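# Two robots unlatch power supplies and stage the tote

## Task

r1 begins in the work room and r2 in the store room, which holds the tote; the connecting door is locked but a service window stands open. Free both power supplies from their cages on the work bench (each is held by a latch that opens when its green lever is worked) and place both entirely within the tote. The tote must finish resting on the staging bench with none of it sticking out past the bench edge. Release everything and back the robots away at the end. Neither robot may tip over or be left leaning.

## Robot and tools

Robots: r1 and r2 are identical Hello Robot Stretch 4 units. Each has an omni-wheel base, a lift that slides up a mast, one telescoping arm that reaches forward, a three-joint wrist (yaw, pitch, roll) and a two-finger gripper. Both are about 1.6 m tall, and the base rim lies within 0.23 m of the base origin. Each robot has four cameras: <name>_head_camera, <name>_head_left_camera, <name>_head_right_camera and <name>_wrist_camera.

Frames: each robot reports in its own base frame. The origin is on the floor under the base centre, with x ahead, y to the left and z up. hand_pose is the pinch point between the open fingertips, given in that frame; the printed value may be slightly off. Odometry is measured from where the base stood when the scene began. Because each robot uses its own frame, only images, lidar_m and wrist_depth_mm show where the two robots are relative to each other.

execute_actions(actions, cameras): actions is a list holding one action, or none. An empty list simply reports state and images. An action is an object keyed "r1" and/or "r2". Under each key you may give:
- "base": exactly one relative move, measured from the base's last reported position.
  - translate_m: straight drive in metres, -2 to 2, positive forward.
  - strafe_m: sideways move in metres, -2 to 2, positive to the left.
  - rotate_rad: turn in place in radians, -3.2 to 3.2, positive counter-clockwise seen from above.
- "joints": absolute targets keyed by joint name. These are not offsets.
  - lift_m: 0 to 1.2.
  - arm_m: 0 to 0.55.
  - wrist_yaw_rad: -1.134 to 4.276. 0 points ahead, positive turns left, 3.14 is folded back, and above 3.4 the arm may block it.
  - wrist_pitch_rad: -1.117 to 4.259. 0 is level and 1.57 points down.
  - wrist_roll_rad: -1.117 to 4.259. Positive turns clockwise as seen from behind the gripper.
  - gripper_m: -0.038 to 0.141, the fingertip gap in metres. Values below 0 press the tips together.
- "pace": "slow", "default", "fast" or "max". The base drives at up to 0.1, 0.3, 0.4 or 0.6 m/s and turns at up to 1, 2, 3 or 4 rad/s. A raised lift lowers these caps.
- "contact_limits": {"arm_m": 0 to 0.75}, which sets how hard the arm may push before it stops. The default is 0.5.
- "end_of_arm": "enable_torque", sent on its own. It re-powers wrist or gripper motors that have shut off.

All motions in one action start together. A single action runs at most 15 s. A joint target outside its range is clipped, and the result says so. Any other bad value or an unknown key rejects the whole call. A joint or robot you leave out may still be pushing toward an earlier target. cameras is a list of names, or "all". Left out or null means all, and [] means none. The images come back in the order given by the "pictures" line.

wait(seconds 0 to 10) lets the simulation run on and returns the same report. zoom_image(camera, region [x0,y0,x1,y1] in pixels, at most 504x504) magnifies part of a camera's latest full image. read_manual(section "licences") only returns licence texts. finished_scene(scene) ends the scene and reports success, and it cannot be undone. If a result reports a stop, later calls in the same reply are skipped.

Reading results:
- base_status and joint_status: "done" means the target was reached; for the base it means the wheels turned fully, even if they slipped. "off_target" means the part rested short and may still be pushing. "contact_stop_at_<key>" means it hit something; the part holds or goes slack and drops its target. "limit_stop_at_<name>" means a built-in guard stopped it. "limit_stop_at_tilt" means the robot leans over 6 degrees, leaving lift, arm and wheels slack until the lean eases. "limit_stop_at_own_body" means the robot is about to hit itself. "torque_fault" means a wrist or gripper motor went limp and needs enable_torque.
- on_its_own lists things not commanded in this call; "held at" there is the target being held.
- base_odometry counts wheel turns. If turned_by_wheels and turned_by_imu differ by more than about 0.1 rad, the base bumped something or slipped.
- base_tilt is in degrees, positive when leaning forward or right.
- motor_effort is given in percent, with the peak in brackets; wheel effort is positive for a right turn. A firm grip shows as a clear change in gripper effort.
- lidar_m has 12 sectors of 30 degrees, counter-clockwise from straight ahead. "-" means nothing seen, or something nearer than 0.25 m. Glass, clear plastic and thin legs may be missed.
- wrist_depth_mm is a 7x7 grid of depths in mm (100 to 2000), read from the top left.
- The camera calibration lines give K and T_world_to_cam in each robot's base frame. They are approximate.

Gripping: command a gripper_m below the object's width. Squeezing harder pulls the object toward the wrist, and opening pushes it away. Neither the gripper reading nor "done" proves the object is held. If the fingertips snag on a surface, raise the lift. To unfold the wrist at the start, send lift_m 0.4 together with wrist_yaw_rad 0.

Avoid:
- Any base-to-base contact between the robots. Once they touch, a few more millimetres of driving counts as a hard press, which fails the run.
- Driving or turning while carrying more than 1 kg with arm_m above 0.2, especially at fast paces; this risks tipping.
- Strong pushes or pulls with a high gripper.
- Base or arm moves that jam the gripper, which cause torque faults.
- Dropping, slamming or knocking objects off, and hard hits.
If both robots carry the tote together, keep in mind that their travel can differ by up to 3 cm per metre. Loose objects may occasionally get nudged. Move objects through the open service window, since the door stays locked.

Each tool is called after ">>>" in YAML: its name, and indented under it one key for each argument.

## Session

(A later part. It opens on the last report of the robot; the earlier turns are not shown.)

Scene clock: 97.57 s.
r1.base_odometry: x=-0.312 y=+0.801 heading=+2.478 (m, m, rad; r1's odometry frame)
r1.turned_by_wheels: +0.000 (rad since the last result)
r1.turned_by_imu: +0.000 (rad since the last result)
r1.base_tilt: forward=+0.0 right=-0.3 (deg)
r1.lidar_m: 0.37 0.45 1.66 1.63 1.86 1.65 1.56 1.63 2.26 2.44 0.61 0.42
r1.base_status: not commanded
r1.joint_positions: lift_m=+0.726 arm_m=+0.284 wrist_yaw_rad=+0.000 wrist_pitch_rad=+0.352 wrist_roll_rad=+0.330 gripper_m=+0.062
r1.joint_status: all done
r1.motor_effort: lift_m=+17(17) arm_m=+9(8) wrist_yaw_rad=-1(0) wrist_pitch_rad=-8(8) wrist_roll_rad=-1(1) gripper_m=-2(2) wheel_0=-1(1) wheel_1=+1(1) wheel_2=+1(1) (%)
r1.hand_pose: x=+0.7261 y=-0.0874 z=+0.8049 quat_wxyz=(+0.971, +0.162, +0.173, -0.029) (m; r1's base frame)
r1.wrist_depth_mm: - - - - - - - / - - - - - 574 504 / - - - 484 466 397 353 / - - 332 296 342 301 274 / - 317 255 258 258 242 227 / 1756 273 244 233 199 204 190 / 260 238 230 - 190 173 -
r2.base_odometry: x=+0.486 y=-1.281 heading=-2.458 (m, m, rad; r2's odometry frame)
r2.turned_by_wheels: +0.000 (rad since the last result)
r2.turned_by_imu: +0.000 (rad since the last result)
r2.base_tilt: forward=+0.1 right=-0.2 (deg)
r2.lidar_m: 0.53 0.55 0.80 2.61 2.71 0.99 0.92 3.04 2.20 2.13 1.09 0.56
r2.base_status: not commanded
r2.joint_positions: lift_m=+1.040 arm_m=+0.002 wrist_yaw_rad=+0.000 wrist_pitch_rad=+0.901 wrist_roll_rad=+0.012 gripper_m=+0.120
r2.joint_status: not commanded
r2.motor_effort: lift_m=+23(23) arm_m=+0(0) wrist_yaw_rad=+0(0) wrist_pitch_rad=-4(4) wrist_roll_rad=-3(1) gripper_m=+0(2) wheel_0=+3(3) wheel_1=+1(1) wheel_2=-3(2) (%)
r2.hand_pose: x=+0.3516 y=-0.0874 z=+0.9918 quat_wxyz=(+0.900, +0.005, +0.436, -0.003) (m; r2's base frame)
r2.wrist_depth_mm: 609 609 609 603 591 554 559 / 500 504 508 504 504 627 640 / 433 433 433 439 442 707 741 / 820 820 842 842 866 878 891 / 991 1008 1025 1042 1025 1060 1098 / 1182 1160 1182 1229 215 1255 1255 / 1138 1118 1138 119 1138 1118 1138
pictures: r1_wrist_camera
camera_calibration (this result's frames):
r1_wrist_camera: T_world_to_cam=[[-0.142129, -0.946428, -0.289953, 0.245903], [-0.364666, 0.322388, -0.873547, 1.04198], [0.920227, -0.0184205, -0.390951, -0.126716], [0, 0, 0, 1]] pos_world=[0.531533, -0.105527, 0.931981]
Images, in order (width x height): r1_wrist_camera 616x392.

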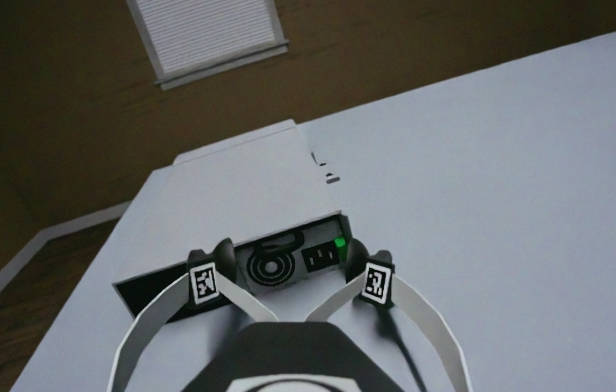

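>>> execute_actions:
  actions:
    - {"r1":{"base":{"strafe_m":-0.002},"joints":{"arm_m":0.293},"pace":"slow"}}
  cameras: []

>>> execute_actions:
  actions:
    - {"r1":{"joints":{"arm_m":0.296,"gripper_m":0.04}}}
  cameras: ["r1_wrist_camera"]

>>> execute_actions:
  actions:
    - {"r1":{"base":{"strafe_m":0.007},"joints":{"lift_m":0.722,"gripper_m":0.034},"pace":"slow"}}
  cameras: ["r1_wrist_camera"]

>>> execute_actions:
  actions:
    - {"r1":{"joints":{"arm_m":0.304},"pace":"slow"}}
  cameras: ["r1_wrist_camera"]

>>> zoom_image:
  camera: "r1_wrist_camera"
  region: [180, 200, 420, 330]

Scene clock: 98.57 s.
r1.base_odometry: x=-0.311 y=+0.803 heading=+2.478 (m, m, rad; r1's odometry frame)
r1.turned_by_wheels: +0.000 (rad since the last result)
r1.turned_by_imu: +0.000 (rad since the last result)
r1.base_tilt: forward=-0.1 right=-0.3 (deg)
r1.lidar_m: 0.41 0.44 1.69 1.65 1.87 1.64 1.56 1.64 2.26 2.43 0.62 0.42
r1.base_status: done
r1.joint_positions: lift_m=+0.726 arm_m=+0.291 wrist_yaw_rad=+0.001 wrist_pitch_rad=+0.353 wrist_roll_rad=+0.330 gripper_m=+0.062
r1.joint_status: all done
r1.motor_effort: lift_m=+17(17) arm_m=+12(13) wrist_yaw_rad=-6(6) wrist_pitch_rad=-9(10) wrist_roll_rad=+0(2) gripper_m=-2(3) wheel_0=+1(3) wheel_1=+1(0) wheel_2=+0(0) (%)
r1.hand_pose: x=+0.7326 y=-0.0871 z=+0.8048 quat_wxyz=(+0.971, +0.161, +0.173, -0.028) (m; r1's base frame)
r1.wrist_depth_mm: - - - - - - - / - - - - - 574 500 / - - - 492 469 397 353 / - - 330 296 342 301 274 / - 312 245 249 258 244 229 / 1808 263 242 234 199 202 190 / 264 236 230 - 190 172 -
r2.base_odometry: x=+0.486 y=-1.281 heading=-2.458 (m, m, rad; r2's odometry frame)
r2.turned_by_wheels: +0.000 (rad since the last result)
r2.turned_by_imu: +0.000 (rad since the last result)
r2.base_tilt: forward=+0.1 right=-0.2 (deg)
r2.lidar_m: 0.54 0.57 0.79 2.60 2.70 0.99 0.91 3.05 2.19 2.12 1.13 0.57
r2.base_status: not commanded
r2.joint_positions: lift_m=+1.040 arm_m=+0.002 wrist_yaw_rad=+0.000 wrist_pitch_rad=+0.901 wrist_roll_rad=+0.012 gripper_m=+0.120
r2.joint_status: not commanded
r2.motor_effort: lift_m=+23(23) arm_m=+0(1) wrist_yaw_rad=+0(0) wrist_pitch_rad=-4(4) wrist_roll_rad=-4(2) gripper_m=-1(2) wheel_0=+3(3) wheel_1=+1(1) wheel_2=-3(3) (%)
r2.hand_pose: x=+0.3516 y=-0.0874 z=+0.9918 quat_wxyz=(+0.900, +0.005, +0.436, -0.003) (m; r2's base frame)
r2.wrist_depth_mm: 615 609 609 609 585 554 564 / 504 508 504 508 508 627 640 / 433 433 433 439 445 707 741 / 809 820 831 854 854 866 878 / 991 1025 1042 1060 1042 1078 1078 / 1205 1160 1160 1205 216 1229 1255 / 1138 1118 1138 119 1138 1138 1138
pictures: none
No camera images: the call's "cameras" was empty. Leave "cameras" out to get every camera's image.

Scene clock: 99.53 s.
r1.base_odometry: x=-0.311 y=+0.803 heading=+2.479 (m, m, rad; r1's odometry frame)
r1.turned_by_wheels: +0.000 (rad since the last result)
r1.turned_by_imu: +0.001 (rad since the last result)
r1.base_tilt: forward=+0.0 right=-0.4 (deg)
r1.lidar_m: 0.41 0.44 1.67 1.67 1.86 1.64 1.57 1.64 2.26 2.46 0.60 0.41
r1.base_status: not commanded
r1.joint_positions: lift_m=+0.726 arm_m=+0.294 wrist_yaw_rad=+0.005 wrist_pitch_rad=+0.354 wrist_roll_rad=+0.330 gripper_m=+0.040
r1.joint_status: all done
r1.on_its_own: wrist_yaw_rad is at rest, and its effort (-16) is outside its rest range (-13 to +13)
r1.motor_effort: lift_m=+17(17) arm_m=+13(14) wrist_yaw_rad=-16(17) wrist_pitch_rad=-12(12) wrist_roll_rad=+1(1) gripper_m=-9(12) wheel_0=+5(5) wheel_1=+3(3) wheel_2=-1(1) (%)
r1.hand_pose: x=+0.7357 y=-0.0860 z=+0.8045 quat_wxyz=(+0.971, +0.161, +0.174, -0.026) (m; r1's base frame)
r1.wrist_depth_mm: - - - - - - - / - - - - - 574 500 / - - - 473 462 397 349 / - - 330 293 340 300 273 / - 304 245 244 256 242 227 / 1756 255 246 236 191 203 190 / 260 236 229 - 189 170 -
r2.base_odometry: x=+0.486 y=-1.281 heading=-2.458 (m, m, rad; r2's odometry frame)
r2.turned_by_wheels: +0.000 (rad since the last result)
r2.turned_by_imu: +0.000 (rad since the last result)
r2.base_tilt: forward=+0.1 right=-0.2 (deg)
r2.lidar_m: 0.50 0.55 0.77 2.61 2.71 0.98 0.92 3.07 2.21 2.13 1.12 0.56
r2.base_status: not commanded
r2.joint_positions: lift_m=+1.040 arm_m=+0.002 wrist_yaw_rad=+0.000 wrist_pitch_rad=+0.901 wrist_roll_rad=+0.012 gripper_m=+0.120
r2.joint_status: not commanded
r2.motor_effort: lift_m=+23(23) arm_m=-1(1) wrist_yaw_rad=+0(1) wrist_pitch_rad=-4(3) wrist_roll_rad=-2(1) gripper_m=-1(0) wheel_0=+3(3) wheel_1=+1(1) wheel_2=-3(2) (%)
r2.hand_pose: x=+0.3516 y=-0.0874 z=+0.9918 quat_wxyz=(+0.900, +0.005, +0.436, -0.003) (m; r2's base frame)
r2.wrist_depth_mm: 603 609 609 609 591 554 554 / 504 508 508 500 504 621 640 / 430 433 433 439 442 715 741 / 820 831 831 854 854 878 878 / 976 1008 1025 1042 1025 1098 1098 / 1229 1182 1182 1229 216 1229 1255 / 1160 1118 1160 119 1138 1118 1138
pictures: r1_wrist_camera
camera_calibration (this result's frames):
r1_wrist_camera: T_world_to_cam=[[-0.137728, -0.947163, -0.289676, 0.244926], [-0.367559, 0.320456, -0.873046, 1.04625], [0.919745, -0.01377, -0.392274, -0.133842], [0, 0, 0, 1]] pos_world=[0.541393, -0.105135, 0.931873]
Images, in order (width x height): r1_wrist_camera 616x392.

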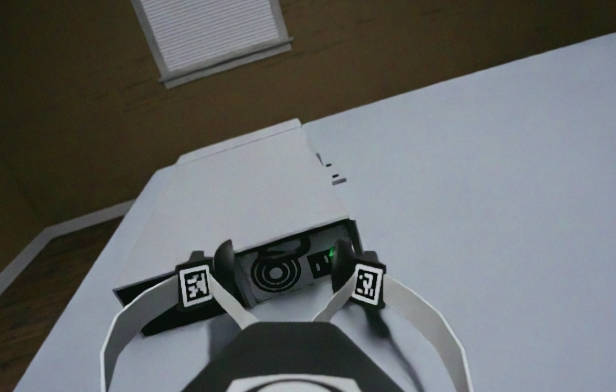

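Scene clock: 100.30 s.
r1.base_odometry: x=-0.315 y=+0.797 heading=+2.479 (m, m, rad; r1's odometry frame)
r1.turned_by_wheels: +0.001 (rad since the last result)
r1.turned_by_imu: +0.001 (rad since the last result)
r1.base_tilt: forward=-0.1 right=-0.3 (deg)
r1.lidar_m: 0.41 0.43 1.70 1.65 1.86 1.64 1.54 1.63 2.26 2.46 0.62 0.39
r1.base_status: done
r1.joint_positions: lift_m=+0.722 arm_m=+0.294 wrist_yaw_rad=+0.002 wrist_pitch_rad=+0.349 wrist_roll_rad=+0.330 gripper_m=+0.034
r1.joint_status: all done
r1.motor_effort: lift_m=+14(16) arm_m=+12(13) wrist_yaw_rad=-7(15) wrist_pitch_rad=+1(12) wrist_roll_rad=+1(1) gripper_m=-12(10) wheel_0=+4(5) wheel_1=+4(6) wheel_2=+0(2) (%)
r1.hand_pose: x=+0.7360 y=-0.0870 z=+0.8020 quat_wxyz=(+0.971, +0.161, +0.171, -0.028) (m; r1's base frame)
r1.wrist_depth_mm: - - - - - - - / - - - - - 585 508 / - - - 477 469 397 351 / - - 330 286 340 300 274 / - 355 243 243 255 241 225 / 1808 256 208 235 190 201 189 / 262 233 228 - 187 169 -
r2.base_odometry: x=+0.486 y=-1.281 heading=-2.458 (m, m, rad; r2's odometry frame)
r2.turned_by_wheels: +0.000 (rad since the last result)
r2.turned_by_imu: +0.000 (rad since the last result)
r2.base_tilt: forward=+0.1 right=-0.2 (deg)
r2.lidar_m: 0.53 0.58 0.81 2.60 2.73 0.98 0.91 3.07 2.22 2.11 1.11 0.56
r2.base_status: not commanded
r2.joint_positions: lift_m=+1.040 arm_m=+0.002 wrist_yaw_rad=+0.000 wrist_pitch_rad=+0.901 wrist_roll_rad=+0.012 gripper_m=+0.120
r2.joint_status: not commanded
r2.motor_effort: lift_m=+23(23) arm_m=-1(0) wrist_yaw_rad=+0(0) wrist_pitch_rad=-4(4) wrist_roll_rad=+0(1) gripper_m=-1(0) wheel_0=+3(3) wheel_1=+1(1) wheel_2=-2(3) (%)
r2.hand_pose: x=+0.3516 y=-0.0874 z=+0.9918 quat_wxyz=(+0.900, +0.005, +0.436, -0.003) (m; r2's base frame)
r2.wrist_depth_mm: 603 615 609 603 591 554 559 / 504 508 504 508 504 627 634 / 433 433 430 439 442 715 750 / 820 831 842 842 854 866 891 / 1008 1008 1025 1060 1025 1078 1098 / 1229 1160 1182 1229 215 1205 1229 / 1138 1118 1138 119 1138 1118 1118
pictures: r1_wrist_camera
camera_calibration (this result's frames):
r1_wrist_camera: T_world_to_cam=[[-0.139704, -0.946675, -0.290326, 0.245359], [-0.362444, 0.321743, -0.874709, 1.04214], [0.921475, -0.0169736, -0.388066, -0.140065], [0, 0, 0, 1]] pos_world=[0.541061, -0.105403, 0.928447]
Images, in order (width x height): r1_wrist_camera 616x392.

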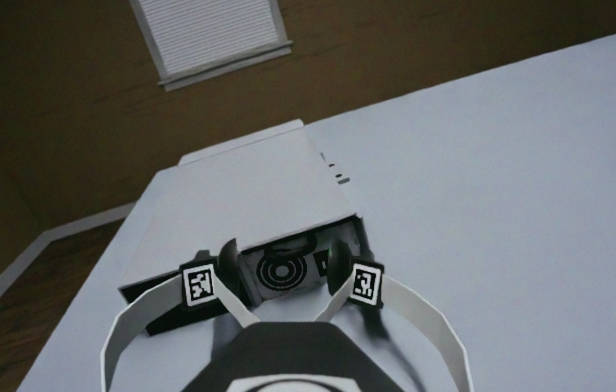

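Scene clock: 101.17 s.
r1.base_odometry: x=-0.315 y=+0.797 heading=+2.479 (m, m, rad; r1's odometry frame)
r1.turned_by_wheels: +0.000 (rad since the last result)
r1.turned_by_imu: +0.000 (rad since the last result)
r1.base_tilt: forward=-0.1 right=-0.3 (deg)
r1.lidar_m: 0.40 0.44 1.68 1.64 1.89 1.60 1.54 1.62 2.24 2.44 0.60 0.41
r1.base_status: not commanded
r1.joint_positions: lift_m=+0.722 arm_m=+0.301 wrist_yaw_rad=-0.003 wrist_pitch_rad=+0.353 wrist_roll_rad=+0.330 gripper_m=+0.034
r1.joint_status: all done
r1.motor_effort: lift_m=+14(14) arm_m=+18(15) wrist_yaw_rad=+8(8) wrist_pitch_rad=-9(11) wrist_roll_rad=+1(0) gripper_m=-11(12) wheel_0=+5(5) wheel_1=+5(5) wheel_2=-5(5) (%)
r1.hand_pose: x=+0.7422 y=-0.0883 z=+0.8009 quat_wxyz=(+0.971, +0.162, +0.173, -0.030) (m; r1's base frame)
r1.wrist_depth_mm: - - - - - - - / - - - - - 564 496 / - - - 473 455 389 347 / - - 325 283 334 294 271 / - 298 239 239 252 238 224 / 1808 235 238 236 198 198 187 / 258 234 227 - 187 169 -
r2.base_odometry: x=+0.486 y=-1.281 heading=-2.458 (m, m, rad; r2's odometry frame)
r2.turned_by_wheels: +0.000 (rad since the last result)
r2.turned_by_imu: +0.000 (rad since the last result)
r2.base_tilt: forward=+0.2 right=-0.2 (deg)
r2.lidar_m: 0.52 0.57 0.78 2.61 2.69 0.96 0.93 3.03 2.17 2.11 1.11 0.57
r2.base_status: not commanded
r2.joint_positions: lift_m=+1.040 arm_m=+0.002 wrist_yaw_rad=+0.000 wrist_pitch_rad=+0.901 wrist_roll_rad=+0.012 gripper_m=+0.120
r2.joint_status: not commanded
r2.motor_effort: lift_m=+23(23) arm_m=+0(0) wrist_yaw_rad=+0(0) wrist_pitch_rad=-3(4) wrist_roll_rad=-1(1) gripper_m=-1(1) wheel_0=+3(3) wheel_1=+1(1) wheel_2=-3(3) (%)
r2.hand_pose: x=+0.3516 y=-0.0874 z=+0.9918 quat_wxyz=(+0.900, +0.005, +0.436, -0.003) (m; r2's base frame)
r2.wrist_depth_mm: 609 609 615 603 591 554 559 / 500 508 508 508 504 627 634 / 433 433 436 439 442 707 741 / 809 820 842 854 854 878 891 / 991 1008 1025 1060 1025 1078 1098 / 1205 1182 1182 1205 216 1229 1255 / 1160 1118 1160 119 1138 1118 1138
pictures: r1_wrist_camera
camera_calibration (this result's frames):
r1_wrist_camera: T_world_to_cam=[[-0.145517, -0.945974, -0.289757, 0.248567], [-0.364357, 0.32353, -0.873254, 1.04427], [0.91982, -0.0214978, -0.391752, -0.142421], [0, 0, 0, 1]] pos_world=[0.547659, -0.105777, 0.928142]
Images, in order (width x height): r1_wrist_camera 616x392.

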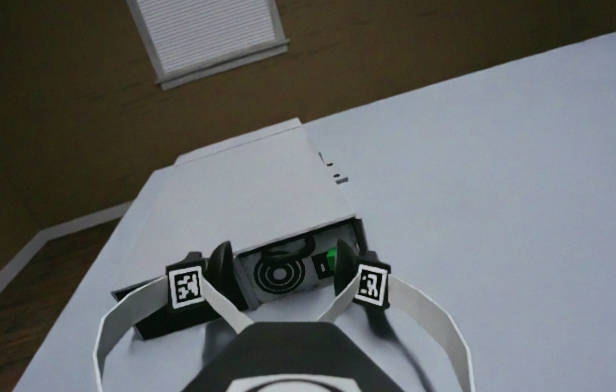

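Region (180, 200, 420, 330) of r1_wrist_camera's 616x392 image, scaled by 2.100; it fills the top 273 rows of this view, and the rest is white.

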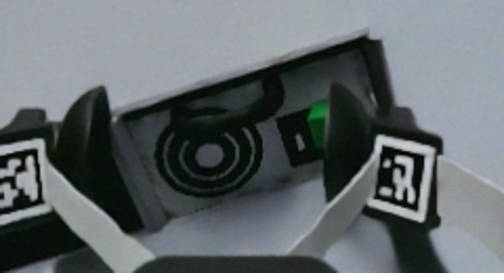

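>>> execute_actions:
  actions:
    - {"r1":{"base":{"strafe_m":-0.006},"joints":{"arm_m":0.293},"pace":"slow"}}
  cameras: ["r1_wrist_camera"]

Scene clock: 102.23 s.
r1.base_odometry: x=-0.311 y=+0.802 heading=+2.480 (m, m, rad; r1's odometry frame)
r1.turned_by_wheels: +0.001 (rad since the last result)
r1.turned_by_imu: +0.003 (rad since the last result)
r1.base_tilt: forward=-0.1 right=-0.3 (deg)
r1.lidar_m: 0.41 0.45 1.68 1.61 1.87 1.65 1.56 1.62 2.25 2.45 0.60 0.43
r1.base_status: done
r1.joint_positions: lift_m=+0.722 arm_m=+0.294 wrist_yaw_rad=+0.004 wrist_pitch_rad=+0.349 wrist_roll_rad=+0.330 gripper_m=+0.034
r1.joint_status: all done
r1.on_its_own: wrist_yaw_rad is at rest, and its effort (-16) is outside its rest range (-13 to +13)
r1.motor_effort: lift_m=+14(14) arm_m=-6(19) wrist_yaw_rad=-16(15) wrist_pitch_rad=+1(10) wrist_roll_rad=+2(2) gripper_m=-12(14) wheel_0=+7(12) wheel_1=+2(5) wheel_2=+0(6) (%)
r1.hand_pose: x=+0.7364 y=-0.0862 z=+0.8019 quat_wxyz=(+0.971, +0.161, +0.172, -0.026) (m; r1's base frame)
r1.wrist_depth_mm: - - - - - - - / - - - - - 585 504 / - - - 480 462 397 351 / - - 329 286 340 298 273 / - 357 244 241 259 242 225 / 1756 256 243 235 195 201 189 / 262 234 229 - 187 169 -
r2.base_odometry: x=+0.486 y=-1.281 heading=-2.458 (m, m, rad; r2's odometry frame)
r2.turned_by_wheels: +0.000 (rad since the last result)
r2.turned_by_imu: +0.000 (rad since the last result)
r2.base_tilt: forward=+0.2 right=-0.2 (deg)
r2.lidar_m: 0.51 0.53 0.79 2.61 2.74 0.99 0.91 3.04 2.21 2.09 1.12 0.55
r2.base_status: not commanded
r2.joint_positions: lift_m=+1.040 arm_m=+0.002 wrist_yaw_rad=+0.000 wrist_pitch_rad=+0.901 wrist_roll_rad=+0.012 gripper_m=+0.120
r2.joint_status: not commanded
r2.motor_effort: lift_m=+23(23) arm_m=-1(0) wrist_yaw_rad=+0(0) wrist_pitch_rad=-5(4) wrist_roll_rad=-2(2) gripper_m=-1(0) wheel_0=+3(3) wheel_1=+1(1) wheel_2=-3(3) (%)
r2.hand_pose: x=+0.3516 y=-0.0874 z=+0.9918 quat_wxyz=(+0.900, +0.005, +0.436, -0.003) (m; r2's base frame)
r2.wrist_depth_mm: 609 609 609 609 591 559 559 / 504 504 508 508 504 621 634 / 433 436 430 436 442 715 750 / 820 820 842 854 866 866 891 / 991 1025 1025 1042 1008 1078 1098 / 1205 1160 1205 1229 215 1229 1255 / 1160 1118 1138 119 1138 1118 1118
pictures: r1_wrist_camera
camera_calibration (this result's frames):
r1_wrist_camera: T_world_to_cam=[[-0.137205, -0.947052, -0.29029, 0.244198], [-0.363542, 0.320755, -0.874616, 1.04265], [0.921419, -0.0144694, -0.388302, -0.140055], [0, 0, 0, 1]] pos_world=[0.541603, -0.105195, 0.928428]
Images, in order (width x height): r1_wrist_camera 616x392.

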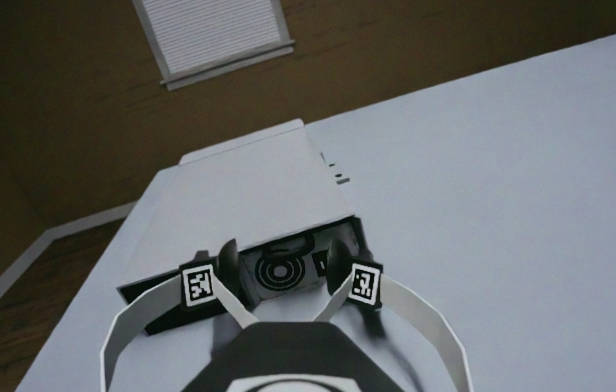

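>>> execute_actions:
  actions:
    - {"r1":{"base":{"strafe_m":-0.004},"joints":{"arm_m":0.278,"gripper_m":0.052}}}
  cameras: ["r1_wrist_camera"]

Scene clock: 103.27 s.
r1.base_odometry: x=-0.309 y=+0.805 heading=+2.480 (m, m, rad; r1's odometry frame)
r1.turned_by_wheels: +0.000 (rad since the last result)
r1.turned_by_imu: +0.000 (rad since the last result)
r1.base_tilt: forward=+0.0 right=-0.3 (deg)
r1.lidar_m: 0.40 0.45 1.71 1.66 1.87 1.61 1.57 1.62 2.30 2.44 0.58 0.41
r1.base_status: done
r1.joint_positions: lift_m=+0.722 arm_m=+0.280 wrist_yaw_rad=+0.000 wrist_pitch_rad=+0.352 wrist_roll_rad=+0.330 gripper_m=+0.052
r1.joint_status: all done
r1.motor_effort: lift_m=+17(17) arm_m=-9(10) wrist_yaw_rad=-3(27) wrist_pitch_rad=-6(6) wrist_roll_rad=+1(0) gripper_m=-2(13) wheel_0=-1(12) wheel_1=+0(5) wheel_2=+0(5) (%)
r1.hand_pose: x=+0.7213 y=-0.0874 z=+0.8010 quat_wxyz=(+0.971, +0.162, +0.173, -0.029) (m; r1's base frame)
r1.wrist_depth_mm: - - - - - - - / - - - - - 574 492 / - - 500 480 455 392 347 / - - 320 293 332 294 268 / - 315 254 260 254 238 220 / 1708 274 240 228 200 200 186 / 256 229 224 - 185 167 -
r2.base_odometry: x=+0.486 y=-1.281 heading=-2.458 (m, m, rad; r2's odometry frame)
r2.turned_by_wheels: +0.000 (rad since the last result)
r2.turned_by_imu: +0.000 (rad since the last result)
r2.base_tilt: forward=+0.1 right=-0.2 (deg)
r2.lidar_m: 0.54 0.56 0.79 2.61 2.73 0.96 0.92 3.06 2.19 2.11 1.10 0.56
r2.base_status: not commanded
r2.joint_positions: lift_m=+1.040 arm_m=+0.002 wrist_yaw_rad=+0.000 wrist_pitch_rad=+0.901 wrist_roll_rad=+0.012 gripper_m=+0.120
r2.joint_status: not commanded
r2.motor_effort: lift_m=+22(23) arm_m=+0(1) wrist_yaw_rad=+0(0) wrist_pitch_rad=-4(4) wrist_roll_rad=-1(1) gripper_m=+0(1) wheel_0=+2(3) wheel_1=+1(1) wheel_2=-3(3) (%)
r2.hand_pose: x=+0.3516 y=-0.0874 z=+0.9918 quat_wxyz=(+0.900, +0.005, +0.436, -0.003) (m; r2's base frame)
r2.wrist_depth_mm: 603 603 615 603 591 549 559 / 508 508 504 508 504 627 634 / 436 433 433 439 445 707 741 / 809 831 842 866 866 878 891 / 991 1008 1025 1042 1008 1078 1098 / 1205 1160 1182 1229 215 1229 1255 / 1160 1118 1138 119 1138 1118 1138
pictures: r1_wrist_camera
camera_calibration (this result's frames):
r1_wrist_camera: T_world_to_cam=[[-0.141982, -0.94643, -0.29002, 0.244043], [-0.364202, 0.322383, -0.873742, 1.03667], [0.920434, -0.0184297, -0.390464, -0.124349], [0, 0, 0, 1]] pos_world=[0.526661, -0.105527, 0.928005]
Images, in order (width x height): r1_wrist_camera 616x392.

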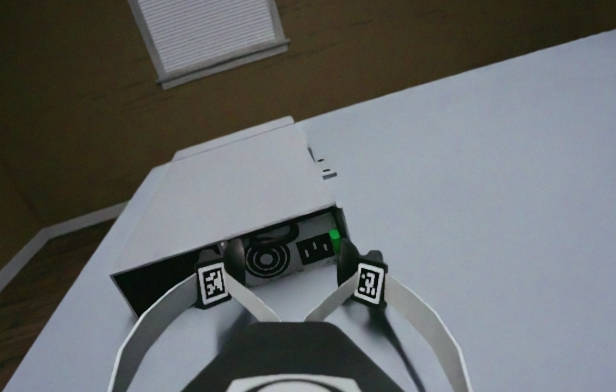

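>>> execute_actions:
  actions:
    - {"r1":{"base":{"strafe_m":-0.003},"joints":{"lift_m":0.724,"gripper_m":0.056}}}
  cameras: []

>>> execute_actions:
  actions:
    - {"r1":{"joints":{"arm_m":0.293},"pace":"slow"}}
  cameras: ["r1_wrist_camera"]

>>> zoom_image:
  camera: "r1_wrist_camera"
  region: [180, 200, 420, 330]

Scene clock: 104.00 s.
r1.base_odometry: x=-0.307 y=+0.807 heading=+2.480 (m, m, rad; r1's odometry frame)
r1.turned_by_wheels: +0.000 (rad since the last result)
r1.turned_by_imu: +0.000 (rad since the last result)
r1.base_tilt: forward=+0.0 right=-0.3 (deg)
r1.lidar_m: 0.42 0.41 1.67 1.68 1.88 1.63 1.57 1.63 2.30 2.45 0.60 0.41
r1.base_status: done
r1.joint_positions: lift_m=+0.724 arm_m=+0.280 wrist_yaw_rad=+0.000 wrist_pitch_rad=+0.352 wrist_roll_rad=+0.330 gripper_m=+0.056
r1.joint_status: all done
r1.motor_effort: lift_m=+23(22) arm_m=-9(9) wrist_yaw_rad=+0(2) wrist_pitch_rad=-6(6) wrist_roll_rad=-1(1) gripper_m=-2(1) wheel_0=+0(5) wheel_1=+0(5) wheel_2=+0(1) (%)
r1.hand_pose: x=+0.7213 y=-0.0874 z=+0.8026 quat_wxyz=(+0.971, +0.162, +0.173, -0.029) (m; r1's base frame)
r1.wrist_depth_mm: - - - - - - - / - - - - - 574 496 / - - 504 480 455 392 347 / - - 325 296 338 297 271 / - 306 254 260 257 240 224 / 1756 277 197 229 202 200 187 / 258 232 227 - 187 169 -
r2.base_odometry: x=+0.486 y=-1.281 heading=-2.458 (m, m, rad; r2's odometry frame)
r2.turned_by_wheels: +0.000 (rad since the last result)
r2.turned_by_imu: +0.000 (rad since the last result)
r2.base_tilt: forward=+0.2 right=-0.3 (deg)
r2.lidar_m: 0.53 0.58 0.77 2.59 2.72 0.97 0.91 3.06 2.18 2.12 1.12 0.57
r2.base_status: not commanded
r2.joint_positions: lift_m=+1.040 arm_m=+0.002 wrist_yaw_rad=+0.000 wrist_pitch_rad=+0.901 wrist_roll_rad=+0.012 gripper_m=+0.120
r2.joint_status: not commanded
r2.motor_effort: lift_m=+22(23) arm_m=-1(0) wrist_yaw_rad=+0(1) wrist_pitch_rad=-4(3) wrist_roll_rad=-2(2) gripper_m=-1(1) wheel_0=+2(3) wheel_1=+1(1) wheel_2=-3(3) (%)
r2.hand_pose: x=+0.3516 y=-0.0874 z=+0.9918 quat_wxyz=(+0.900, +0.005, +0.436, -0.003) (m; r2's base frame)
r2.wrist_depth_mm: 609 603 609 609 585 559 554 / 504 508 508 500 508 627 640 / 433 433 433 439 442 707 741 / 820 820 842 854 854 866 891 / 976 1008 1042 1042 1008 1078 1078 / 1205 1160 1182 1205 215 1229 1229 / 1138 1118 1138 119 1118 1118 1160
pictures: none
No camera images: the call's "cameras" was empty. Leave "cameras" out to get every camera's image.

Scene clock: 105.07 s.
r1.base_odometry: x=-0.307 y=+0.807 heading=+2.480 (m, m, rad; r1's odometry frame)
r1.turned_by_wheels: +0.000 (rad since the last result)
r1.turned_by_imu: +0.000 (rad since the last result)
r1.base_tilt: forward=-0.1 right=-0.3 (deg)
r1.lidar_m: 0.39 0.43 1.68 1.65 1.88 1.63 1.55 1.65 2.27 2.45 0.59 0.43
r1.base_status: not commanded
r1.joint_positions: lift_m=+0.724 arm_m=+0.291 wrist_yaw_rad=+0.000 wrist_pitch_rad=+0.357 wrist_roll_rad=+0.330 gripper_m=+0.056
r1.joint_status: all done
r1.motor_effort: lift_m=+22(22) arm_m=+10(11) wrist_yaw_rad=+0(1) wrist_pitch_rad=-21(21) wrist_roll_rad=+1(2) gripper_m=-3(4) wheel_0=+1(1) wheel_1=+0(0) wheel_2=+0(0) (%)
r1.hand_pose: x=+0.7324 y=-0.0875 z=+0.8013 quat_wxyz=(+0.971, +0.162, +0.175, -0.029) (m; r1's base frame)
r1.wrist_depth_mm: - - - - - - - / - - - - - 549 477 / - - 480 466 445 382 340 / - 591 315 285 330 290 265 / - 283 246 249 252 235 219 / 1008 268 196 217 197 196 186 / 253 226 223 - 184 167 -
r2.base_odometry: x=+0.486 y=-1.281 heading=-2.458 (m, m, rad; r2's odometry frame)
r2.turned_by_wheels: +0.000 (rad since the last result)
r2.turned_by_imu: +0.000 (rad since the last result)
r2.base_tilt: forward=+0.1 right=-0.2 (deg)
r2.lidar_m: 0.52 0.58 0.80 2.59 2.71 0.97 0.91 3.05 2.21 2.12 1.10 0.57
r2.base_status: not commanded
r2.joint_positions: lift_m=+1.040 arm_m=+0.002 wrist_yaw_rad=+0.000 wrist_pitch_rad=+0.901 wrist_roll_rad=+0.012 gripper_m=+0.120
r2.joint_status: not commanded
r2.motor_effort: lift_m=+23(23) arm_m=-1(1) wrist_yaw_rad=+0(0) wrist_pitch_rad=-4(4) wrist_roll_rad=-1(4) gripper_m=-1(0) wheel_0=+3(2) wheel_1=+1(1) wheel_2=-2(3) (%)
r2.hand_pose: x=+0.3516 y=-0.0874 z=+0.9918 quat_wxyz=(+0.900, +0.005, +0.436, -0.003) (m; r2's base frame)
r2.wrist_depth_mm: 603 609 609 615 591 549 559 / 508 504 504 508 504 627 634 / 433 433 433 439 442 707 741 / 820 831 831 854 854 866 891 / 991 1008 1025 1042 1025 1078 1098 / 1205 1160 1182 1229 215 1255 1229 / 1118 1118 1138 119 1138 1138 1118
pictures: r1_wrist_camera
camera_calibration (this result's frames):
r1_wrist_camera: T_world_to_cam=[[-0.143834, -0.946363, -0.289326, 0.246376], [-0.368256, 0.322554, -0.871978, 1.04255], [0.918531, -0.0188739, -0.394898, -0.129569], [0, 0, 0, 1]] pos_world=[0.538376, -0.105564, 0.929199]
Images, in order (width x height): r1_wrist_camera 616x392.

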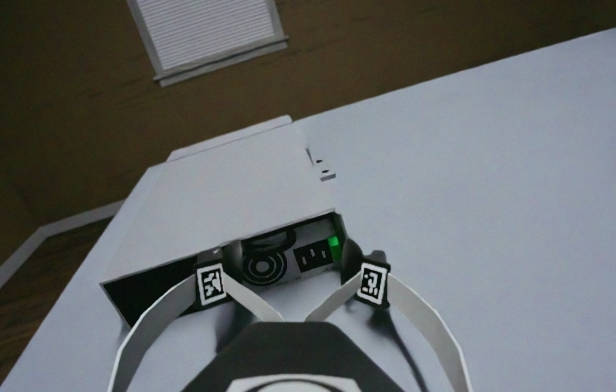

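Region (180, 200, 420, 330) of r1_wrist_camera's 616x392 image, scaled by 2.100; it fills the top 273 rows of this view, and the rest is white.

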